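# Test five pump bottles, tray the faulty ones

## Task

Five empty pump bottles are present, and one or two of them have a defective pump whose head stays down after being pressed. Find them by pressing each pump head and place every defective bottle in the grey tray. Every working bottle must finish upright on the table and not in the tray. Only what stays in place without the robot holding it counts. At the end, release everything and move the grippers away, and all objects must settle to rest shortly afterwards.

## Robot and tools

ROBOT AND FRAME
Two arms, left_arm and right_arm, each with a two-finger gripper. All poses in results use one shared frame: origin on the table surface midway between the arms, +z up, +x pointing out across the table, and left_arm mounted on the +y side. The arm names do not tell you which side of a camera image you are looking at. Printed hand positions can be slightly off, more so when an arm is stretched far. Each gripper has its own axes: fingers point along its +z and close along its y. end_effector_position is the spot between the pads when shut. Closed fingertips extend about 33 mm past that spot, open ones about 9 mm. Closing also pushes the tips roughly 24 mm further out, so leave that gap above the table.

THE 18-NUMBER ROW
Every motion command is a single flat list of 18 numbers, each between -1 and 1, covering both arms even if only one moves. Order: left dx, dy, dz, rx, ry, rz, left position, force_limit, speed, then the same nine for the right arm. dx..rz are an offset, not a pose: they shift the gripper relative to its measured pose at the start of the action, expressed in the gripper's own axes. 1.0 equals 0.6 m of travel or 180 degrees; rx, ry, rz form one rotation vector. Gripper position: +1 fully open (140 mm), about -0.8 pads touching, -1 closes until blocked. force_limit roughly 14 N at -1, 60 N at 0, 107 N at +1 (for parts up to 40 mm wide). speed of finger gap roughly 30 mm/s at -1, 140 at 0, 250 at +1. A 0 in the three gripper slots is a real command, so to leave a gripper alone repeat its previous three values.

TOOLS
execute_actions(actions): a list of actions; each action is a table of up to 15 rows, one row per control step of 1/30 s; a short table repeats its last row to fill 15 steps. All rows of an action are offsets from that action's start pose, not from the previous row. The first action of a call starts from the last pose a result showed. An empty list just returns state and images.
move(target, speed, blocking): target is one 18-number row; its offsets are taken from the pose in the latest result that showed one. Each gripper travels a straight line toward its goal; both paths finish together, lasting 0.5 to 10 s (cut off at 10 s). speed is top path speed in m/s, 0.002 to 0.5, default 0.25; rotation is capped at twice that in rad/s. Paths ignore obstacles and the other arm, and the hand may lag, drift, or overshoot speed near full stretch. Faster contacts and goals placed deeper past a surface press harder. With blocking=false you get a result after 0.5 s; until a result shows the move ended, new rows and moves are rejected, so use wait or stop.
wait(seconds): 0 to 10 s, arms hold their last command; returns early if a running move ends.
stop(): brakes a running move; needs stopping distance; fingers keep going.
zoom_image(camera, region): camera is cam_left_wrist or cam_right_wrist (both 504x504); region is [x0, y0, x1, y1] in pixels from the top-left, at most 504 by 504.
finished_scene(scene): ends the current scene (give its number) after the last command has been held; irreversible; reports success.

CONTROLLER BEHAVIOUR
Each step, the commanded pose is clipped to within 70 mm and 16 degrees of the measured pose, then reached by damped inverse kinematics favouring position over orientation. Large offsets may need several actions; after an action the arm goes at most to its last clipped pose, so send the remainder next. Elbows stop just shy of straight. Hand target lines show where each gripper is currently being driven. A pose unreachable line means the clearance check altered or blocked that arm's command. An arm should-stay-put rule: send the offset back to its desired pose in a reply's first call, then zeros afterwards.

READING RESULTS
object_status: 0 moving, 1 blocked while opening, 2 blocked while closing (a grip), 3 reached the requested position or pads met (thin items may still be held). Confirm a grasp by status 2. Stopped fingers stay put until a position value changes by at least 0.01 or the object yields or slips. To squeeze harder while at 2, raise force_limit and switch position between -1 and -0.98. position_measured is in counts, nonlinear: 3 fully open, 230 pads touching. The move: line gives the outcome (done, off_target, moving, held, fault) plus limits; if only one arm is named, the other finished fine. held as ending means a check stopped that arm's final step; limits=paced means the sent pose was clipped; limits=held means some steps were blocked, after which the arm can lurch faster than speed. Distance of each gripper from its goal is also reported.

CAUTIONS
Joint load limits (N m): waist 35, shoulder 35, upper arm roll 32, elbow 30, forearm roll 12, wrist pitch 12, wrist roll 12, including carried weight. Hitting one freezes that arm for 10 s and drops the rest of the call. Holding loads heats motors; a MOTOR HOT line warns, and an OVER-TEMPERATURE FAULT brakes the arm until it cools. Joint ranges (rad): waist ±2.744, shoulder ±1.784, upper arm roll ±2.901, elbow -3.042 to -0.152, forearm roll ±2.807, wrist pitch 0.544 to 4.517, wrist roll ±3.016. Keep the arms from colliding or pushing on each other. Never push or drop anything off the table. Avoid dropping, slamming, or shoving bottles hard; press pump heads gently. Held parts may be tugged briefly and loose ones nudged, so recheck positions. Faster, smoother, lower-effort work is preferred.

Each tool is called after ">>>" as name([rows], argument=value, ...), one row to a line, values as JSON.

## Session

I'll start by looking at the current state of the scene.

>>> execute_actions(actions=[])

Scene clock: 0.00 s.
left_arm: end_effector_position=(+0.0591, +0.7971, +0.2119) position_measured=3 object_status=3 end_effector_quat_wxyz=(+0.393, +0.890, -0.053, +0.223) | right_arm: end_effector_position=(+0.6034, -0.2391, +0.4145) position_measured=3 object_status=3 end_effector_quat_wxyz=(-0.002, +0.954, -0.300, +0.000)
Joint positions: left_arm=[ 1.615  0.659 -0.04  -1.291 -0.262  1.053  0.242] | right_arm=[-0.003 -0.003 -0.003 -1.571  0.003  1.571 -0.793]
Joint velocities: left_arm=[-0.001  0.     0.001  0.001  0.     0.    -0.   ] | right_arm=[ 0.     0.001 -0.    -0.001 -0.    -0.001 -0.   ]
Hand target (left_arm): +0.059, +0.797, +0.212; +0.393, +0.890, -0.053, +0.223
Hand target (right_arm): +0.603, -0.239, +0.415; -0.002, +0.954, -0.300, +0.000

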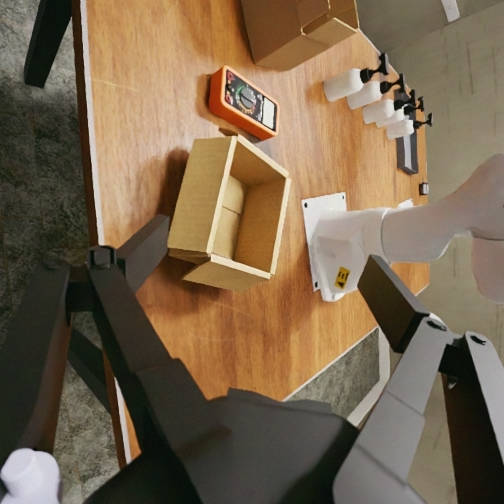

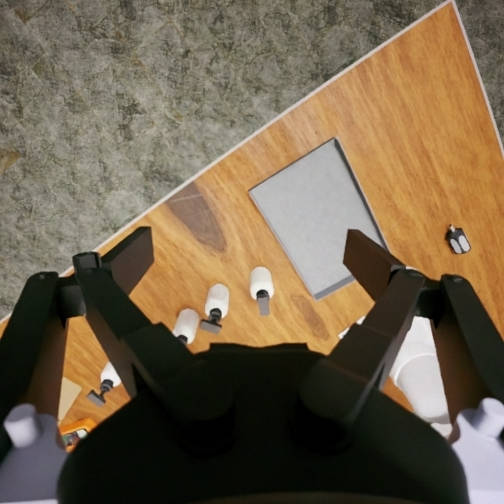

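>>> zoom_image(camera="cam_right_wrist", region=[50, 230, 330, 450])

>>> zoom_image(camera="cam_left_wrist", region=[300, 30, 460, 200])

Region (50, 230, 330, 450) of cam_right_wrist's 504x504 image, scaled by 1.800, with more detail than that image has; it fills the top 396 rows of this view, and the rest is white.

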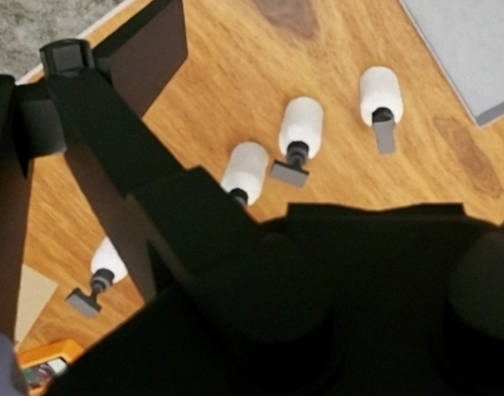

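Region (300, 30, 460, 200) of cam_left_wrist's 504x504 image, scaled by 2.965, with more detail than that image has; it fills the left 474 columns of this view, and the rest is white.

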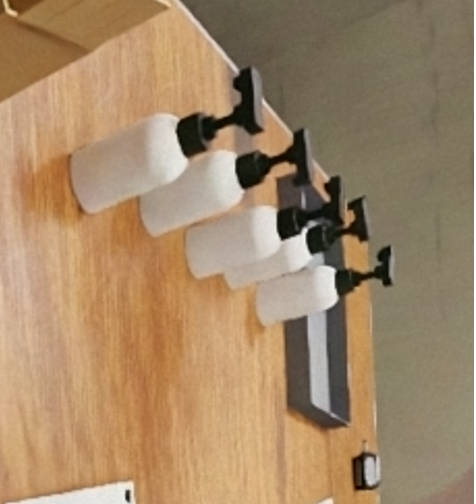

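>>> move(target=[0,0,0,0,0,0,1,0,0, -0.389,-0.1125,0.024,0,0,-0.194,1,0,0], speed=0.3)

Scene clock: 50.87 s.
left_arm: end_effector_position=(+0.0591, +0.7971, +0.2119) position_measured=3 object_status=3 end_effector_quat_wxyz=(+0.393, +0.890, -0.053, +0.223) | right_arm: end_effector_position=(+0.4519, -0.0503, +0.4001) position_measured=3 object_status=3 end_effector_quat_wxyz=(+0.001, +1.000, -0.007, +0.000)
Joint positions: left_arm=[ 1.615  0.659 -0.04  -1.291 -0.262  1.053  0.242] | right_arm=[ 0.241 -0.232  0.179 -1.859  0.04   1.63  -0.969]
Joint velocities: left_arm=[-0.001 -0.001 -0.     0.001 -0.003  0.     0.   ] | right_arm=[-0.002  0.001 -0.001 -0.001  0.001  0.003 -0.034]
Hand target (left_arm): +0.059, +0.797, +0.212; +0.393, +0.890, -0.053, +0.223
Hand target (right_arm): +0.452, -0.049, +0.400; -0.002, +1.000, -0.001, +0.000
Off the commanded pose (left_arm): 0.000 m, 0 deg.
Off the commanded pose (right_arm): 0.001 m, 1 deg.
move: done

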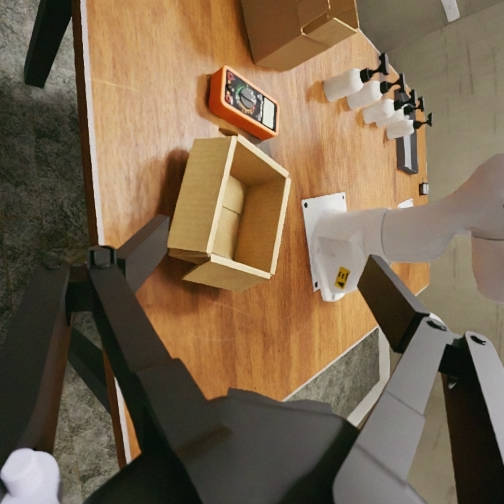

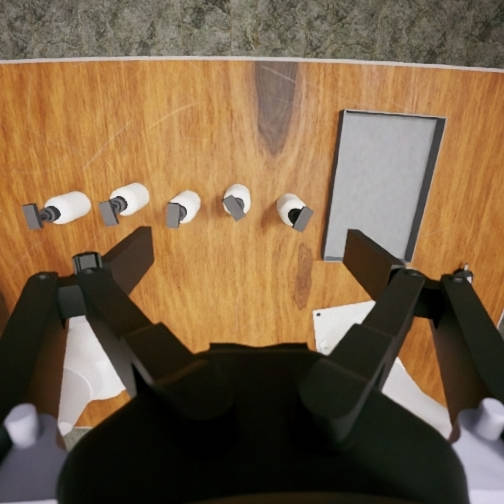

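>>> zoom_image(camera="cam_right_wrist", region=[150, 160, 330, 250])

>>> zoom_image(camera="cam_right_wrist", region=[0, 160, 180, 250])

>>> zoom_image(camera="cam_right_wrist", region=[290, 90, 490, 290])

Region (150, 160, 330, 250) of cam_right_wrist's 504x504 image, scaled by 2.800, with more detail than that image has.

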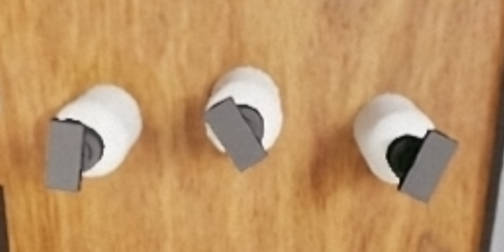

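Region (0, 160, 180, 250) of cam_right_wrist's 504x504 image, scaled by 2.800, with more detail than that image has.

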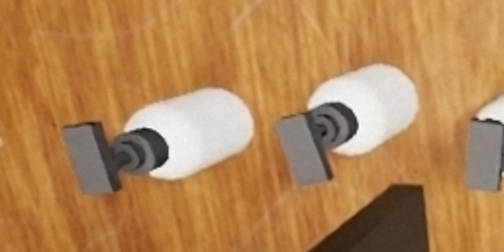

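Region (290, 90, 490, 290) of cam_right_wrist's 504x504 image, scaled by 2.520, with more detail than that image has.

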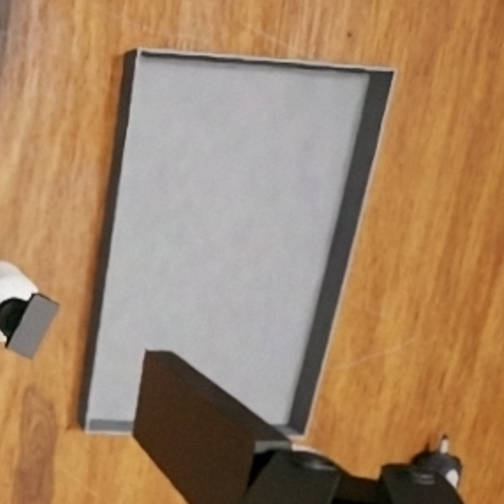

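>>> zoom_image(camera="cam_right_wrist", region=[0, 20, 504, 120])

>>> zoom_image(camera="cam_right_wrist", region=[100, 200, 400, 360])

Region (0, 20, 504, 120) of cam_right_wrist's 504x504 image, scaled by 1.000; it fills the top 100 rows of this view, and the rest is white.

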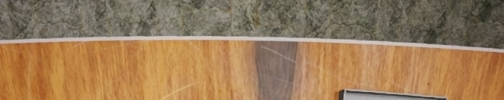

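Region (100, 200, 400, 360) of cam_right_wrist's 504x504 image, scaled by 1.680, with more detail than that image has; it fills the top 269 rows of this view, and the rest is white.

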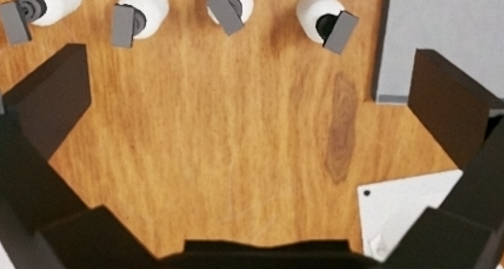

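>>> move(target=[0.473,0.305,0.171,0.260,-0.148,-0.035,1,0,0, -0.0865,0.133,0.167,0,0,-0.0045,1,0,0], speed=0.3)

Scene clock: 112.67 s.
left_arm: end_effector_position=(+0.2975, +0.6179, +0.3836) position_measured=3 object_status=3 end_effector_quat_wxyz=(+0.003, +1.000, -0.007, -0.007) | right_arm: end_effector_position=(+0.3979, -0.1292, +0.3001) position_measured=3 object_status=3 end_effector_quat_wxyz=(+0.001, +1.000, -0.003, -0.001)
Joint positions: left_arm=[ 1.473 -0.664 -0.546 -2.161 -0.315  1.56  -0.388] | right_arm=[ 0.249 -0.511  0.097 -2.368  0.048  1.855 -1.071]
Joint velocities: left_arm=[ 0.004  0.    -0.003  0.002 -0.003 -0.003 -0.026] | right_arm=[-0.001 -0.     0.001 -0.002  0.     0.002 -0.005]
Hand target (left_arm): +0.299, +0.617, +0.385; +0.003, +1.000, -0.001, -0.006
Hand target (right_arm): +0.398, -0.129, +0.300; +0.000, +1.000, -0.000, +0.000
Off the commanded pose (left_arm): 0.016 m, 1 deg.
Off the commanded pose (right_arm): 0.001 m, 0 deg.
move: off_target (left_arm)

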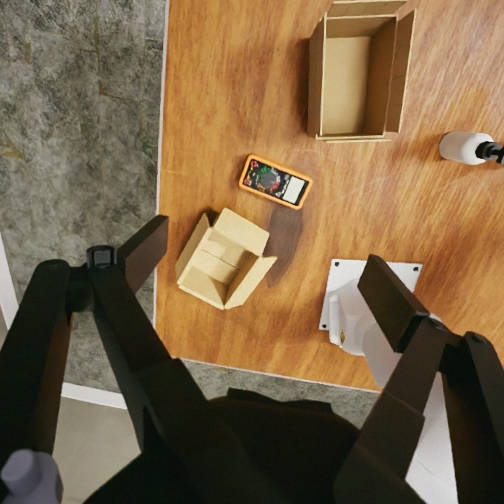

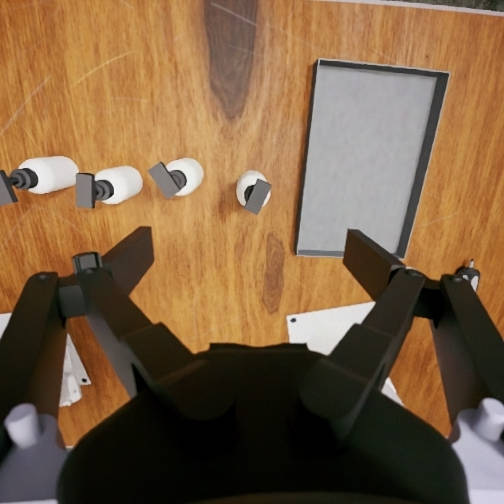

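>>> zoom_image(camera="cam_right_wrist", region=[130, 130, 310, 240])

>>> zoom_image(camera="cam_right_wrist", region=[270, 40, 490, 280])

>>> zoom_image(camera="cam_right_wrist", region=[0, 130, 180, 240])

Region (130, 130, 310, 240) of cam_right_wrist's 504x504 image, scaled by 2.800, with more detail than that image has.

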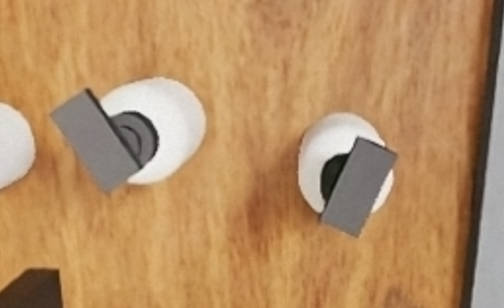

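Region (270, 40, 490, 280) of cam_right_wrist's 504x504 image, scaled by 2.100, with more detail than that image has; it fills the left 462 columns of this view, and the rest is white.

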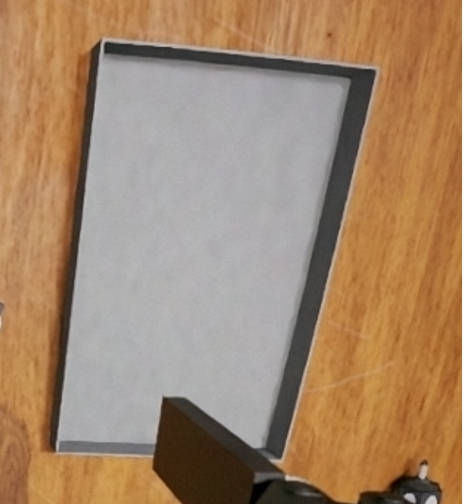

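Region (0, 130, 180, 240) of cam_right_wrist's 504x504 image, scaled by 2.800, with more detail than that image has.

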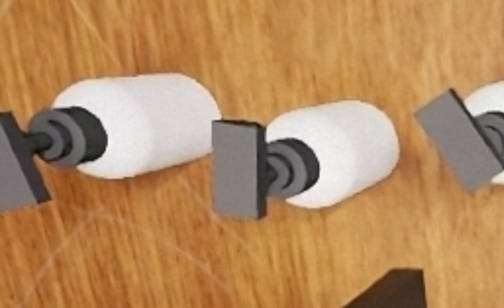

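>>> move(target=[0.1995,0.7097,0.141,0.002,0.0045,-0.0045,1,0,0, 0.0035,0.008,0.125,0,0,-0.002,-1,0,0.5], speed=0.3)

Scene clock: 178.97 s.
left_arm: end_effector_position=(+0.4082, +0.1975, +0.2922) position_measured=3 object_status=3 end_effector_quat_wxyz=(-0.001, +1.000, -0.008, -0.003) | right_arm: end_effector_position=(+0.3992, -0.1334, +0.2263) position_measured=233 object_status=3 end_effector_quat_wxyz=(+0.001, +1.000, -0.001, -0.001)
Joint positions: left_arm=[ 1.097 -1.402 -0.91  -2.294 -0.969  1.217 -0.996] | right_arm=[ 0.249 -0.471  0.096 -2.527  0.048  2.054 -1.082]
Joint velocities: left_arm=[ 0.001 -0.     0.002  0.    -0.001 -0.003 -0.029] | right_arm=[-0.     0.     0.    -0.     0.001  0.001  0.   ]
Hand target (left_arm): +0.408, +0.196, +0.293; -0.001, +1.000, -0.002, -0.003
Hand target (right_arm): +0.400, -0.134, +0.225; +0.001, +1.000, +0.000, -0.001
Off the commanded pose (left_arm): 0.011 m, 1 deg.
Off the commanded pose (right_arm): 0.002 m, 0 deg.
move: off_target (left_arm)

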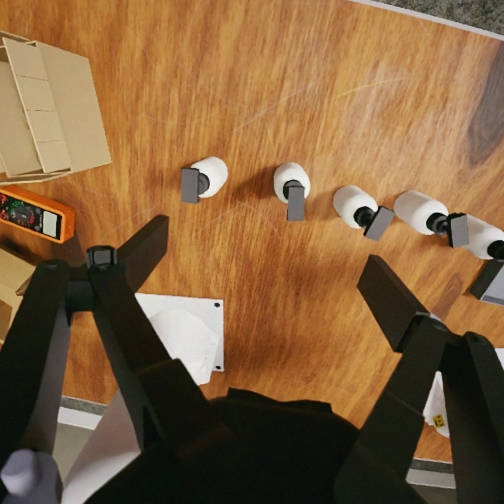

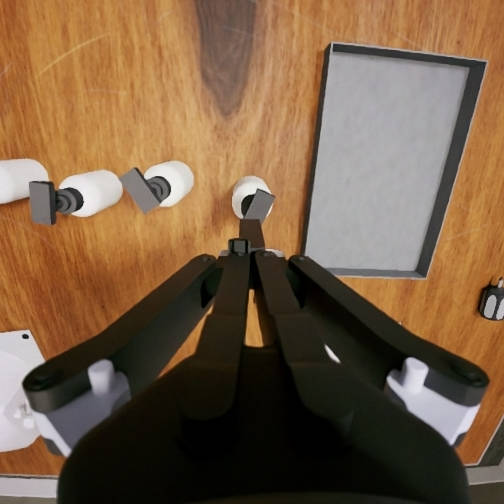

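>>> zoom_image(camera="cam_right_wrist", region=[190, 150, 320, 280])

>>> zoom_image(camera="cam_left_wrist", region=[150, 130, 410, 290])

>>> zoom_image(camera="cam_left_wrist", region=[374, 160, 504, 310])

Region (190, 150, 320, 280) of cam_right_wrist's 504x504 image, scaled by 3.877, with more detail than that image has.

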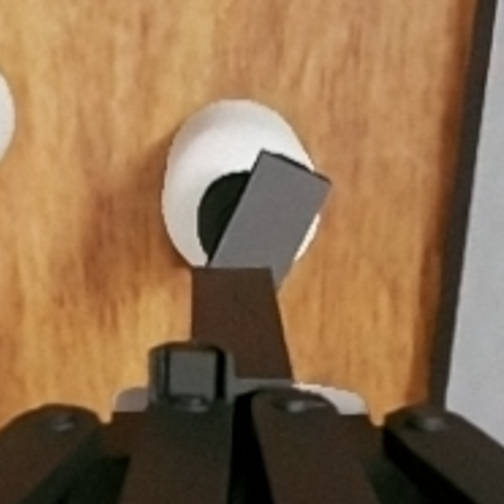

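Region (150, 130, 410, 290) of cam_left_wrist's 504x504 image, scaled by 1.938, with more detail than that image has; it fills the top 310 rows of this view, and the rest is white.

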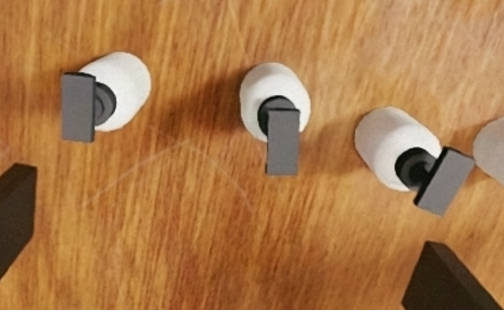

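Region (374, 160, 504, 310) of cam_left_wrist's 504x504 image, scaled by 3.360, with more detail than that image has; it fills the left 437 columns of this view, and the rest is white.

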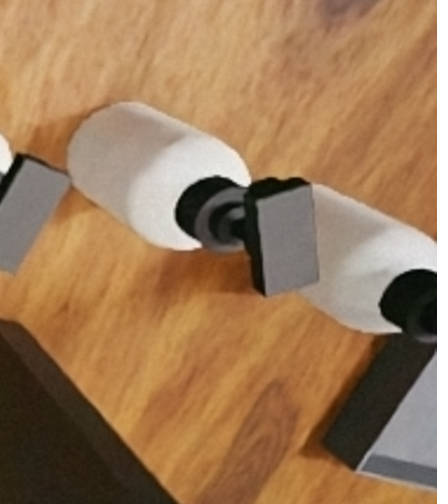

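>>> zoom_image(camera="cam_left_wrist", region=[250, 140, 340, 230])

>>> zoom_image(camera="cam_left_wrist", region=[160, 135, 250, 225])

Region (250, 140, 340, 230) of cam_left_wrist's 504x504 image, scaled by 5.600, with more detail than that image has.

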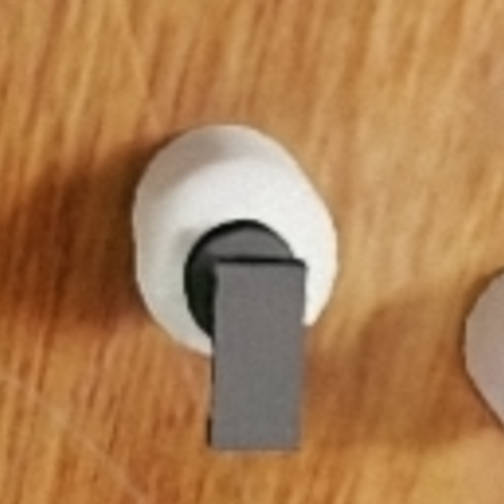

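Region (160, 135, 250, 225) of cam_left_wrist's 504x504 image, scaled by 5.600, with more detail than that image has.

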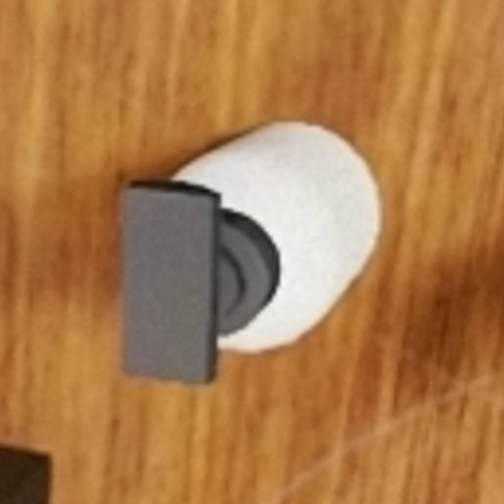

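>>> move(target=[0.028,0.045,0.095,-0.0006,0.002,-0.005,-1,0,0.5, 0.0097,0.006,0.044,0,0,0,-1,0,0.5], speed=0.1)

Scene clock: 226.50 s.
left_arm: end_effector_position=(+0.4234, +0.1715, +0.2361) position_measured=233 object_status=3 end_effector_quat_wxyz=(-0.001, +1.000, -0.005, -0.001) | right_arm: end_effector_position=(+0.4036, -0.1358, +0.2010) position_measured=233 object_status=3 end_effector_quat_wxyz=(+0.001, +1.000, -0.003, -0.003)
Joint positions: left_arm=[ 1.078 -1.487 -1.031 -2.343 -1.112  1.256 -1.042] | right_arm=[ 0.244 -0.433  0.094 -2.563  0.047  2.126 -1.087]
Joint velocities: left_arm=[ 0.001 -0.008  0.001  0.    -0.012 -0.    -0.011] | right_arm=[-0.    -0.001  0.001 -0.001 -0.001  0.01  -0.004]
Hand target (left_arm): +0.425, +0.172, +0.235; -0.001, +1.000, +0.000, +0.000
Hand target (right_arm): +0.405, -0.137, +0.200; +0.002, +1.000, -0.001, -0.001
Off the commanded pose (left_arm): 0.002 m, 1 deg.
Off the commanded pose (right_arm): 0.002 m, 0 deg.
move: done

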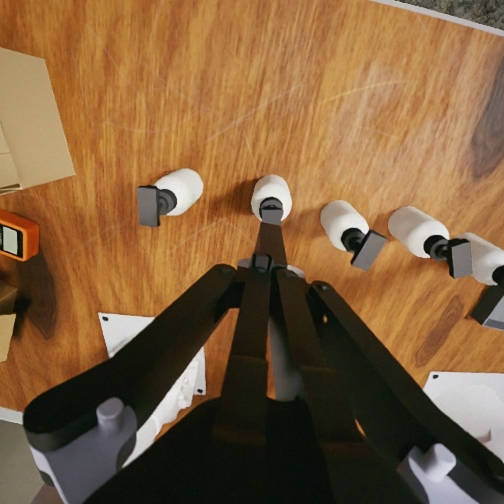

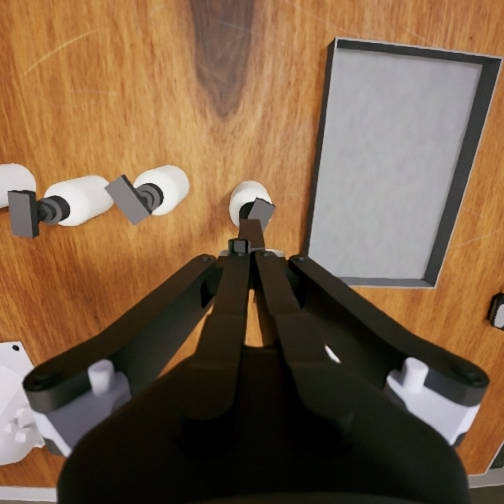

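>>> zoom_image(camera="cam_right_wrist", region=[200, 160, 300, 260])

>>> zoom_image(camera="cam_left_wrist", region=[220, 160, 320, 260])

>>> zoom_image(camera="cam_right_wrist", region=[0, 140, 200, 260])

Region (200, 160, 300, 260) of cam_right_wrist's 504x504 image, scaled by 5.040, with more detail than that image has.

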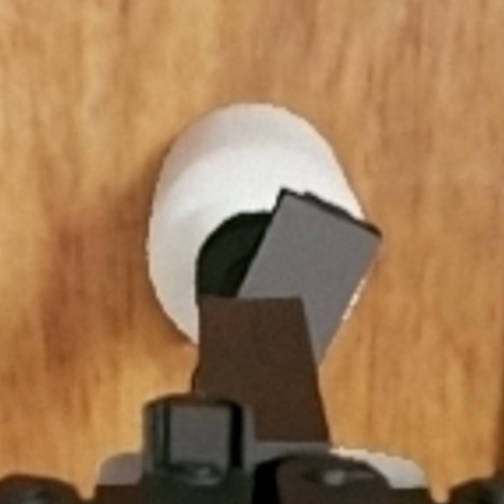

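Region (220, 160, 320, 260) of cam_left_wrist's 504x504 image, scaled by 5.040, with more detail than that image has.

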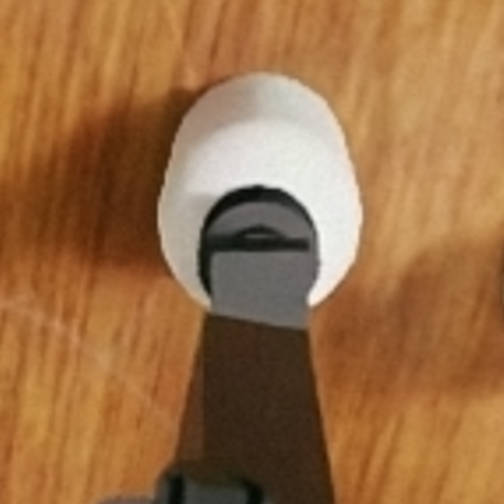

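Region (0, 140, 200, 260) of cam_right_wrist's 504x504 image, scaled by 2.520, with more detail than that image has; it fills the top 302 rows of this view, and the rest is white.

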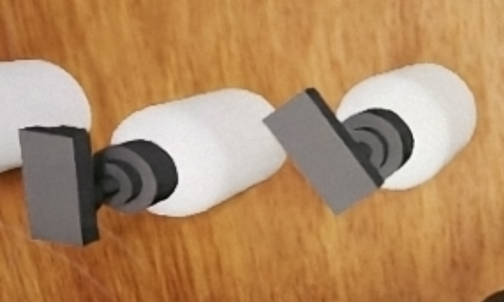

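>>> move(target=[-0.0123,0.0058,0.0768,-0.0006,0.0006,-0.003,-1,0,0.5, -0.0077,0.0053,0.0433,0.0006,0.002,-0.002,-1,0,0.5], speed=0.06)

Scene clock: 253.57 s.
left_arm: end_effector_position=(+0.4153, +0.1692, +0.1913) position_measured=233 object_status=3 end_effector_quat_wxyz=(-0.001, +1.000, -0.003, -0.002) | right_arm: end_effector_position=(+0.3985, -0.1399, +0.1760) position_measured=233 object_status=3 end_effector_quat_wxyz=(+0.001, +1.000, -0.003, -0.001)
Joint positions: left_arm=[ 1.028 -1.557 -1.109 -2.432 -1.197  1.285 -1.047] | right_arm=[ 0.245 -0.424  0.094 -2.625  0.047  2.201 -1.088]
Joint velocities: left_arm=[-0.001 -0.01  -0.001 -0.001 -0.015 -0.     0.002] | right_arm=[ 0.     0.001  0.     0.    -0.     0.017 -0.002]
Hand target (left_arm): +0.416, +0.169, +0.191; -0.001, +1.000, -0.001, -0.000
Hand target (right_arm): +0.399, -0.139, +0.175; +0.000, +1.000, -0.000, +0.001
Off the commanded pose (left_arm): 0.002 m, 0 deg.
Off the commanded pose (right_arm): 0.001 m, 0 deg.
move: done

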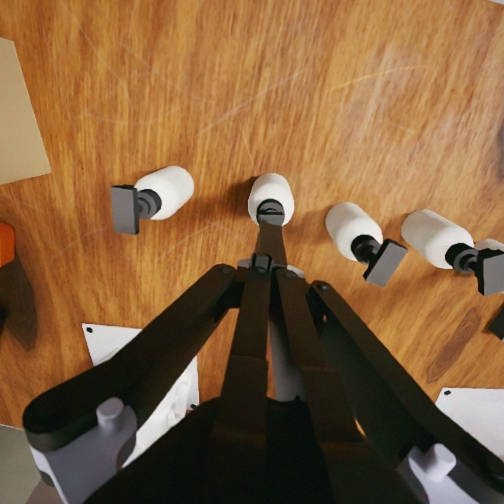

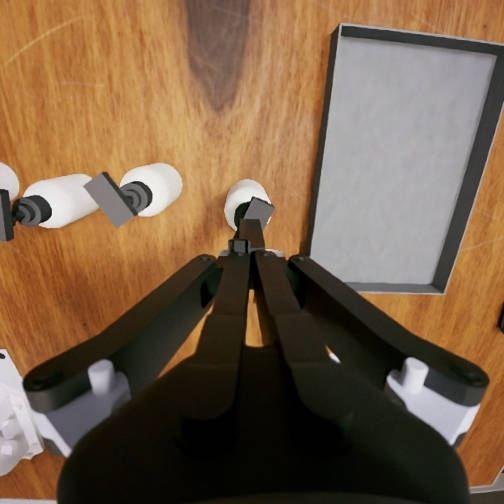

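>>> zoom_image(camera="cam_right_wrist", region=[200, 160, 300, 260])

>>> zoom_image(camera="cam_left_wrist", region=[220, 160, 320, 260])

>>> zoom_image(camera="cam_right_wrist", region=[0, 140, 200, 260])

Region (200, 160, 300, 260) of cam_right_wrist's 504x504 image, scaled by 5.040, with more detail than that image has.

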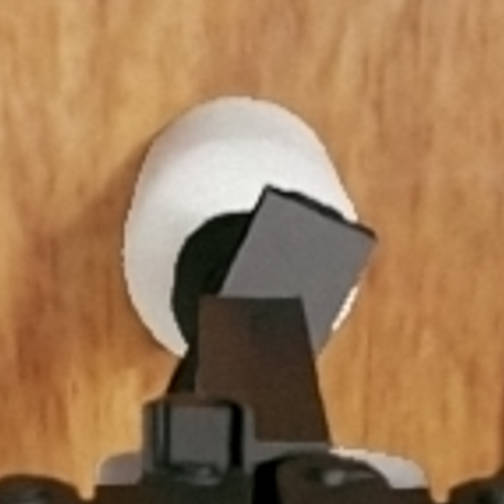

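Region (220, 160, 320, 260) of cam_left_wrist's 504x504 image, scaled by 5.040, with more detail than that image has.

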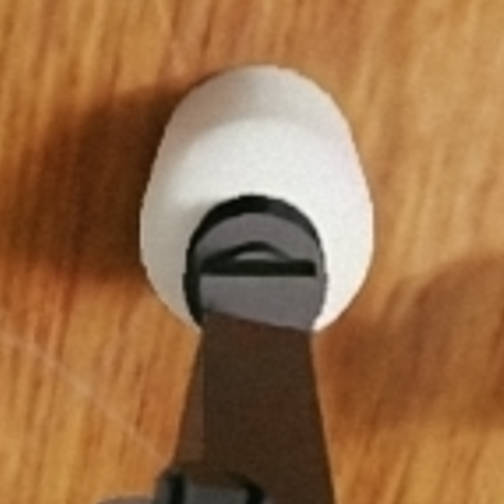

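Region (0, 140, 200, 260) of cam_right_wrist's 504x504 image, scaled by 2.520, with more detail than that image has; it fills the top 302 rows of this view, and the rest is white.

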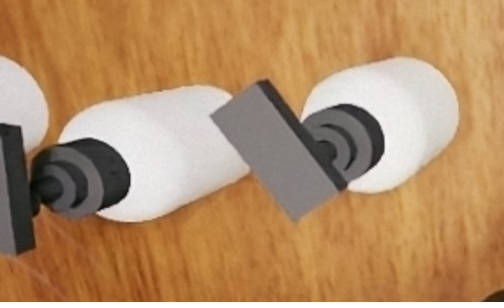

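>>> move(target=[0.001,0.002,0.032,0,0.001,-0.002,-1,0,0.5, 0,-0.002,0.0233,0,0,-0.002,-1,0,0.5], speed=0.03)

>>> zoom_image(camera="cam_right_wrist", region=[200, 160, 300, 260])

>>> zoom_image(camera="cam_left_wrist", region=[220, 160, 320, 260])

Scene clock: 264.03 s.
left_arm: end_effector_position=(+0.4155, +0.1683, +0.1737) position_measured=233 object_status=3 end_effector_quat_wxyz=(-0.001, +1.000, -0.003, -0.002) | right_arm: end_effector_position=(+0.4002, -0.1388, +0.1652) position_measured=233 object_status=3 end_effector_quat_wxyz=(-0.001, +1.000, -0.003, +0.001)
Joint positions: left_arm=[ 1.016 -1.583 -1.147 -2.456 -1.238  1.296 -1.048] | right_arm=[ 0.246 -0.404  0.094 -2.639  0.047  2.238 -1.089]
Joint velocities: left_arm=[-0.001 -0.009  0.001 -0.002 -0.012  0.002 -0.001] | right_arm=[ 0.001  0.002 -0.001 -0.002 -0.002  0.015  0.001]
Hand target (left_arm): +0.416, +0.169, +0.172; -0.001, +1.000, -0.000, -0.000
Hand target (right_arm): +0.399, -0.139, +0.162; +0.001, +1.000, +0.000, -0.001
Off the commanded pose (left_arm): 0.002 m, 0 deg.
Off the commanded pose (right_arm): 0.004 m, 0 deg.
move: off_target (right_arm)

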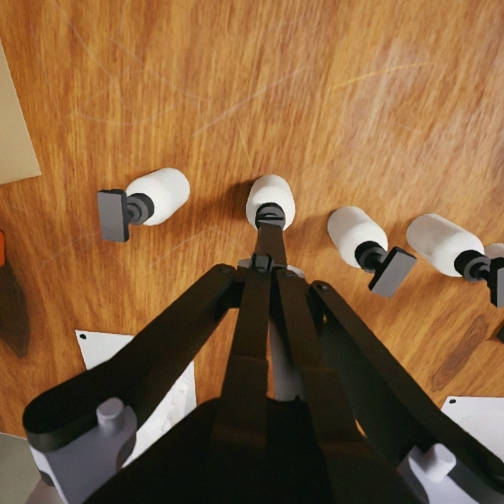

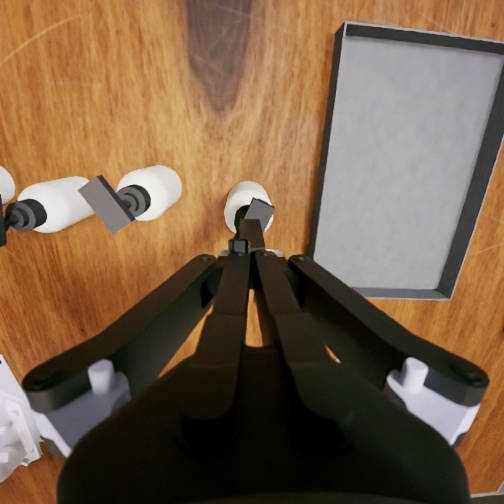

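Region (200, 160, 300, 260) of cam_right_wrist's 504x504 image, scaled by 5.040, with more detail than that image has.

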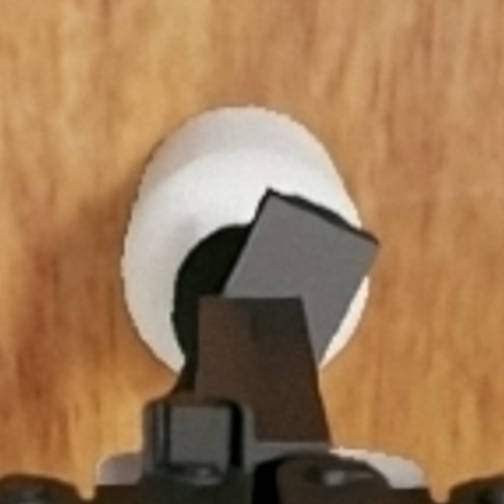

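Region (220, 160, 320, 260) of cam_left_wrist's 504x504 image, scaled by 5.040, with more detail than that image has.

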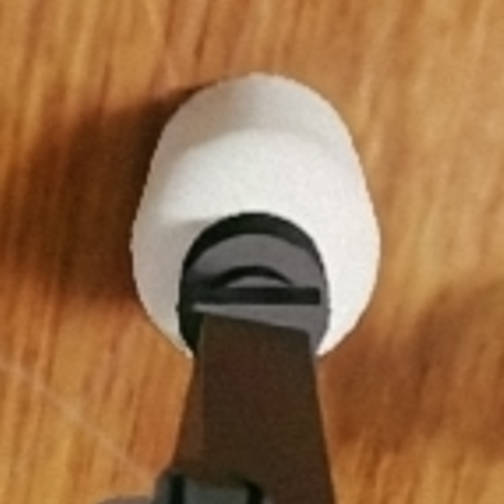

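>>> move(target=[0.001,0,0.0228,0,0.001,-0.002,-1,0,0.5, -0.002,0,0.0137,0,0,-0.002,-1,0,0.5], speed=0.03)

>>> zoom_image(camera="cam_right_wrist", region=[200, 160, 300, 260])

>>> zoom_image(camera="cam_left_wrist", region=[220, 160, 320, 260])

Scene clock: 268.33 s.
left_arm: end_effector_position=(+0.4162, +0.1683, +0.1622) position_measured=233 object_status=3 end_effector_quat_wxyz=(-0.002, +1.000, -0.003, -0.000) | right_arm: end_effector_position=(+0.4013, -0.1382, +0.1608) position_measured=233 object_status=3 end_effector_quat_wxyz=(-0.002, +1.000, -0.002, +0.004)
Joint positions: left_arm=[ 1.008 -1.598 -1.173 -2.472 -1.266  1.307 -1.049] | right_arm=[ 0.247 -0.398  0.094 -2.648  0.047  2.26  -1.089]
Joint velocities: left_arm=[-0.001 -0.005  0.002 -0.003 -0.007  0.002 -0.001] | right_arm=[ 0.     0.001 -0.001 -0.003  0.001  0.005  0.   ]
Hand target (left_arm): +0.416, +0.169, +0.160; -0.001, +1.000, +0.000, +0.000
Hand target (right_arm): +0.399, -0.139, +0.157; -0.001, +1.000, +0.000, +0.001
Off the commanded pose (left_arm): 0.002 m, 0 deg.
Off the commanded pose (right_arm): 0.004 m, 0 deg.
move: off_target (right_arm)

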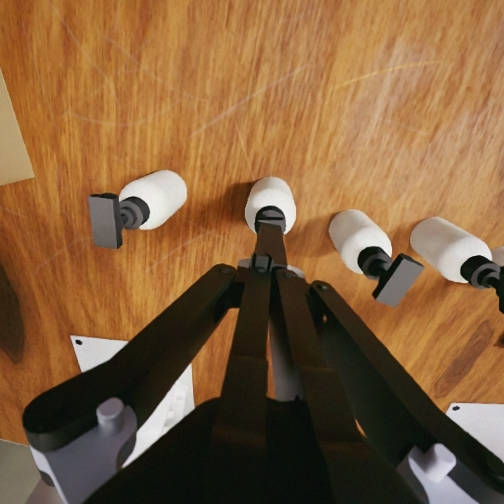

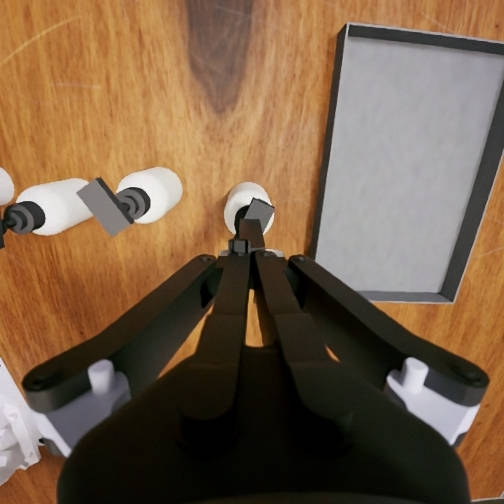

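Region (200, 160, 300, 260) of cam_right_wrist's 504x504 image, scaled by 5.040, with more detail than that image has.

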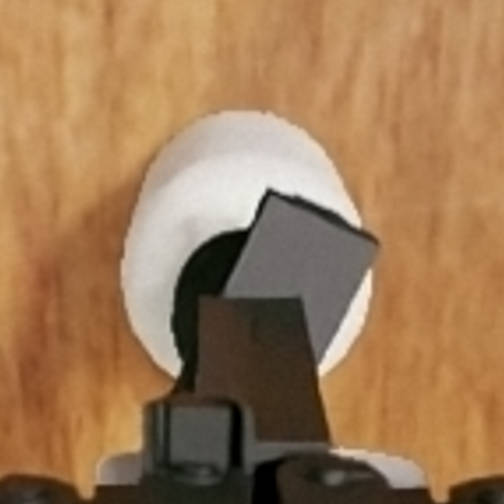

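Region (220, 160, 320, 260) of cam_left_wrist's 504x504 image, scaled by 5.040, with more detail than that image has.

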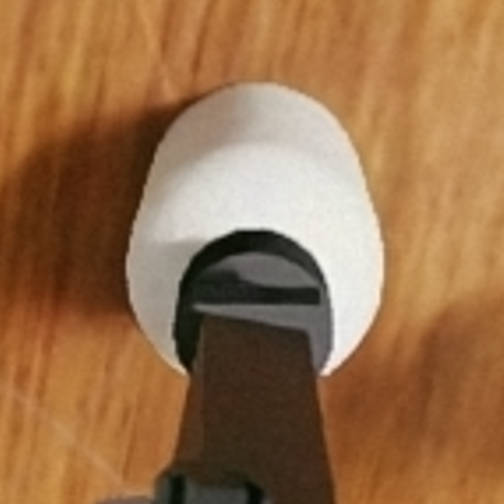

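>>> move(target=[0,0,0.0125,-0.001,0,-0.002,-1,0,0.5, -0.003,0,0.0135,-0.001,-0.002,-0.001,-1,0,0.5], speed=0.03)

Scene clock: 273.17 s.
left_arm: end_effector_position=(+0.4175, +0.1680, +0.1587) position_measured=233 object_status=3 end_effector_quat_wxyz=(-0.001, +1.000, -0.003, +0.002) | right_arm: end_effector_position=(+0.4036, -0.1369, +0.1587) position_measured=233 object_status=3 end_effector_quat_wxyz=(-0.004, +1.000, -0.002, +0.006)
Joint positions: left_arm=[ 1.005 -1.601 -1.181 -2.478 -1.278  1.314 -1.049] | right_arm=[ 0.247 -0.39   0.094 -2.649  0.047  2.274 -1.089]
Joint velocities: left_arm=[-0.001  0.001 -0.004 -0.001 -0.004  0.006 -0.   ] | right_arm=[-0.001  0.002  0.001  0.     0.002  0.01  -0.002]
Hand target (left_arm): +0.416, +0.169, +0.155; -0.000, +1.000, +0.000, -0.000
Hand target (right_arm): +0.400, -0.138, +0.153; -0.001, +1.000, -0.001, +0.001
Off the commanded pose (left_arm): 0.004 m, 0 deg.
Off the commanded pose (right_arm): 0.007 m, 1 deg.
move: off_target (left_arm, right_arm)

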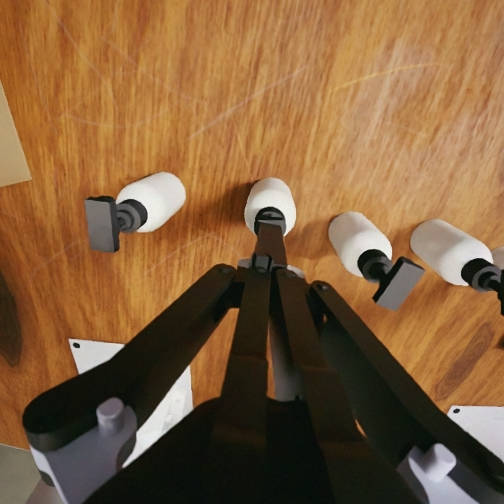

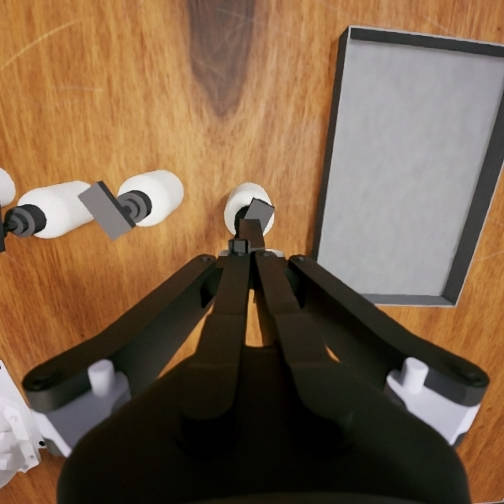

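Both bottomed out at z≈0.159 (15 mm stroke). Lifting both now.

>>> move(target=[-0.002,0,-0.062,0,-0.001,-0.002,-1,0,0.5, -0.006,0.002,-0.062,-0.0025,-0.004,-0.001,-1,0,0.5], speed=0.08)

>>> zoom_image(camera="cam_right_wrist", region=[200, 160, 300, 260])

>>> zoom_image(camera="cam_left_wrist", region=[220, 160, 320, 260])

>>> zoom_image(camera="cam_right_wrist", region=[80, 140, 200, 260])

>>> zoom_image(camera="cam_left_wrist", region=[90, 140, 210, 260])

Scene clock: 277.50 s.
left_arm: end_effector_position=(+0.4166, +0.1671, +0.1946) position_measured=233 object_status=3 end_effector_quat_wxyz=(-0.000, +1.000, -0.003, +0.002) | right_arm: end_effector_position=(+0.3997, -0.1375, +0.1949) position_measured=233 object_status=3 end_effector_quat_wxyz=(+0.000, +1.000, -0.001, +0.001)
Joint positions: left_arm=[ 1.028 -1.564 -1.101 -2.429 -1.201  1.28  -1.051] | right_arm=[ 0.247 -0.445  0.094 -2.592  0.047  2.148 -1.089]
Joint velocities: left_arm=[-0.     0.001 -0.     0.002  0.    -0.003  0.   ] | right_arm=[-0.     0.    -0.     0.001 -0.    -0.011  0.001]
Hand target (left_arm): +0.416, +0.167, +0.195; -0.000, +1.000, -0.000, +0.000
Hand target (right_arm): +0.399, -0.138, +0.196; +0.000, +1.000, -0.001, -0.000
Off the commanded pose (left_arm): 0.002 m, 0 deg.
Off the commanded pose (right_arm): 0.001 m, 0 deg.
move: done

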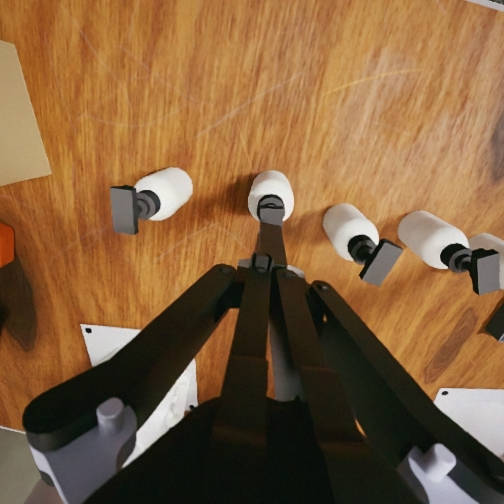

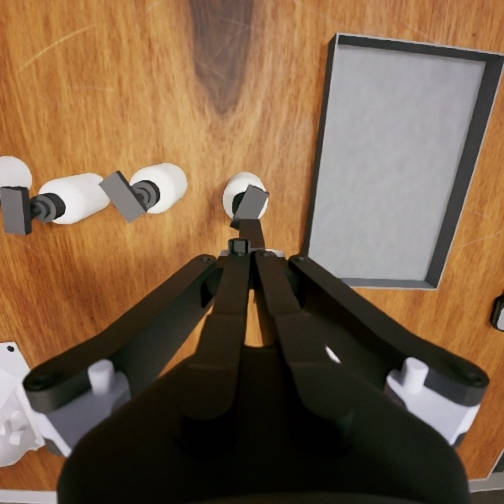

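Region (200, 160, 300, 260) of cam_right_wrist's 504x504 image, scaled by 5.040, with more detail than that image has.

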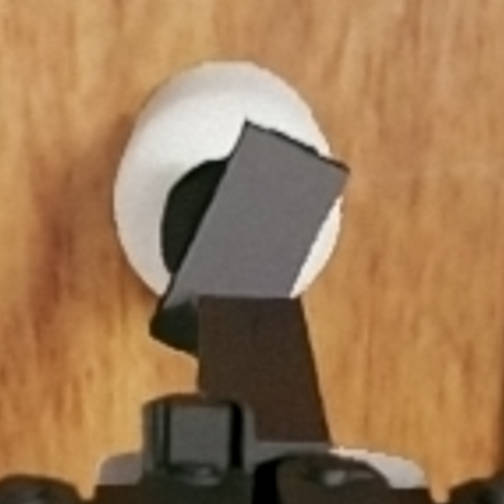

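Region (220, 160, 320, 260) of cam_left_wrist's 504x504 image, scaled by 5.040, with more detail than that image has.

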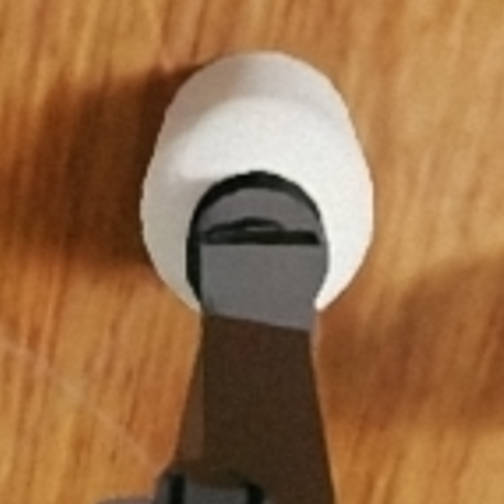

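Region (80, 140, 200, 260) of cam_right_wrist's 504x504 image, scaled by 4.200, with more detail than that image has.

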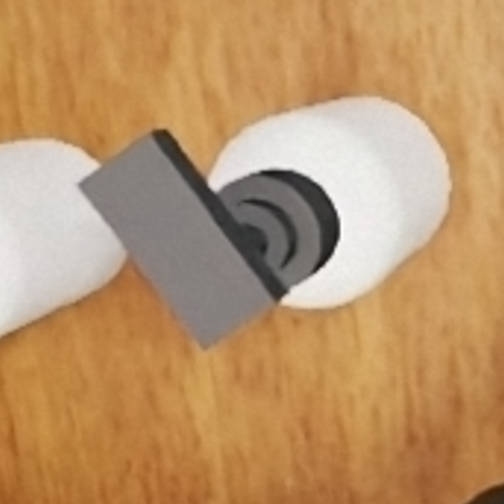

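Region (90, 140, 210, 260) of cam_left_wrist's 504x504 image, scaled by 4.200, with more detail than that image has.

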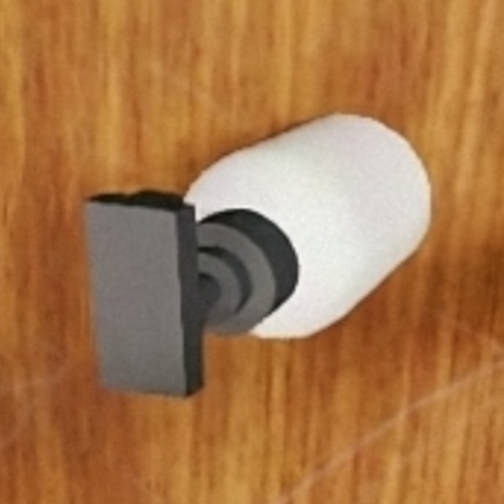

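>>> move(target=[-0.0277,-0.22,0,0,-0.001,-0.002,-1,0,0.5, 0.029,-0.1825,0,0,0,-0.0006,-1,0,0.5], speed=0.2)

>>> zoom_image(camera="cam_right_wrist", region=[200, 160, 300, 260])

>>> zoom_image(camera="cam_left_wrist", region=[220, 160, 320, 260])

Scene clock: 295.40 s.
left_arm: end_effector_position=(+0.4014, +0.2967, +0.1963) position_measured=233 object_status=3 end_effector_quat_wxyz=(+0.001, +1.000, +0.007, +0.003) | right_arm: end_effector_position=(+0.4169, -0.0288, +0.1943) position_measured=233 object_status=3 end_effector_quat_wxyz=(-0.000, +1.000, +0.003, -0.001)
Joint positions: left_arm=[ 1.168 -1.48  -1.049 -2.573 -1.079  1.381 -0.772] | right_arm=[ 0.28  -0.205  0.239 -2.362  0.06   2.161 -0.922]
Joint velocities: left_arm=[ 0.001 -0.    -0.001 -0.001 -0.    -0.     0.029] | right_arm=[ 0.001  0.001 -0.    -0.    -0.001  0.     0.016]
Hand target (left_arm): +0.401, +0.298, +0.197; -0.000, +1.000, +0.001, +0.003
Hand target (right_arm): +0.418, -0.028, +0.195; +0.000, +1.000, -0.000, +0.001
Off the commanded pose (left_arm): 0.003 m, 1 deg.
Off the commanded pose (right_arm): 0.001 m, 0 deg.
move: done

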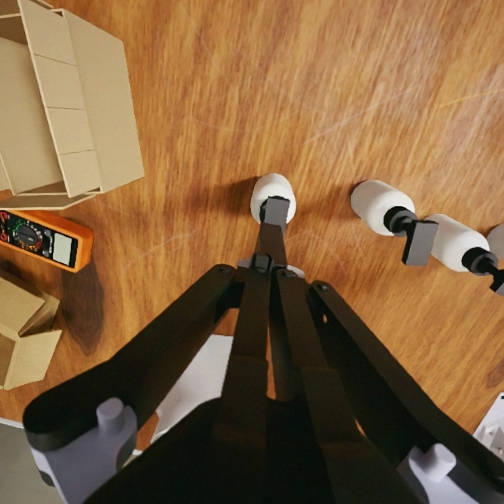

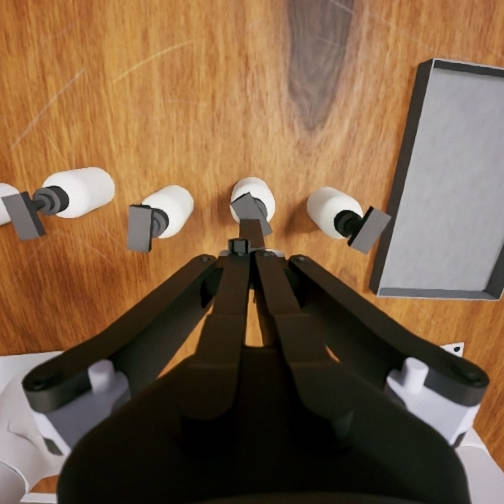

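Region (200, 160, 300, 260) of cam_right_wrist's 504x504 image, scaled by 5.040, with more detail than that image has.

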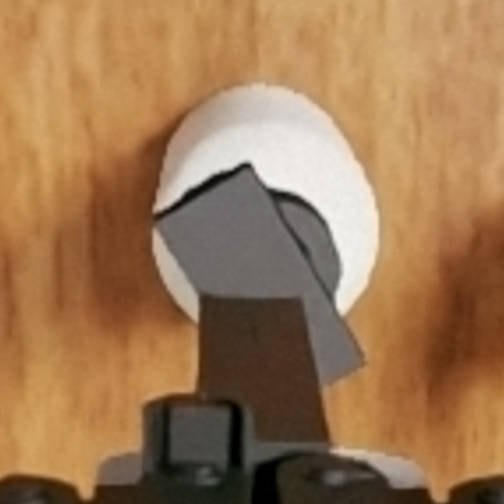

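Region (220, 160, 320, 260) of cam_left_wrist's 504x504 image, scaled by 5.040, with more detail than that image has.

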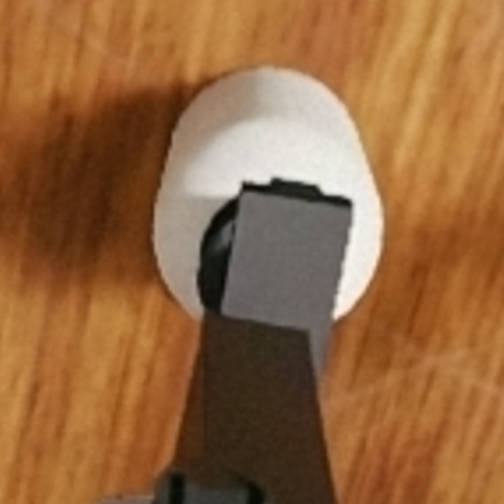

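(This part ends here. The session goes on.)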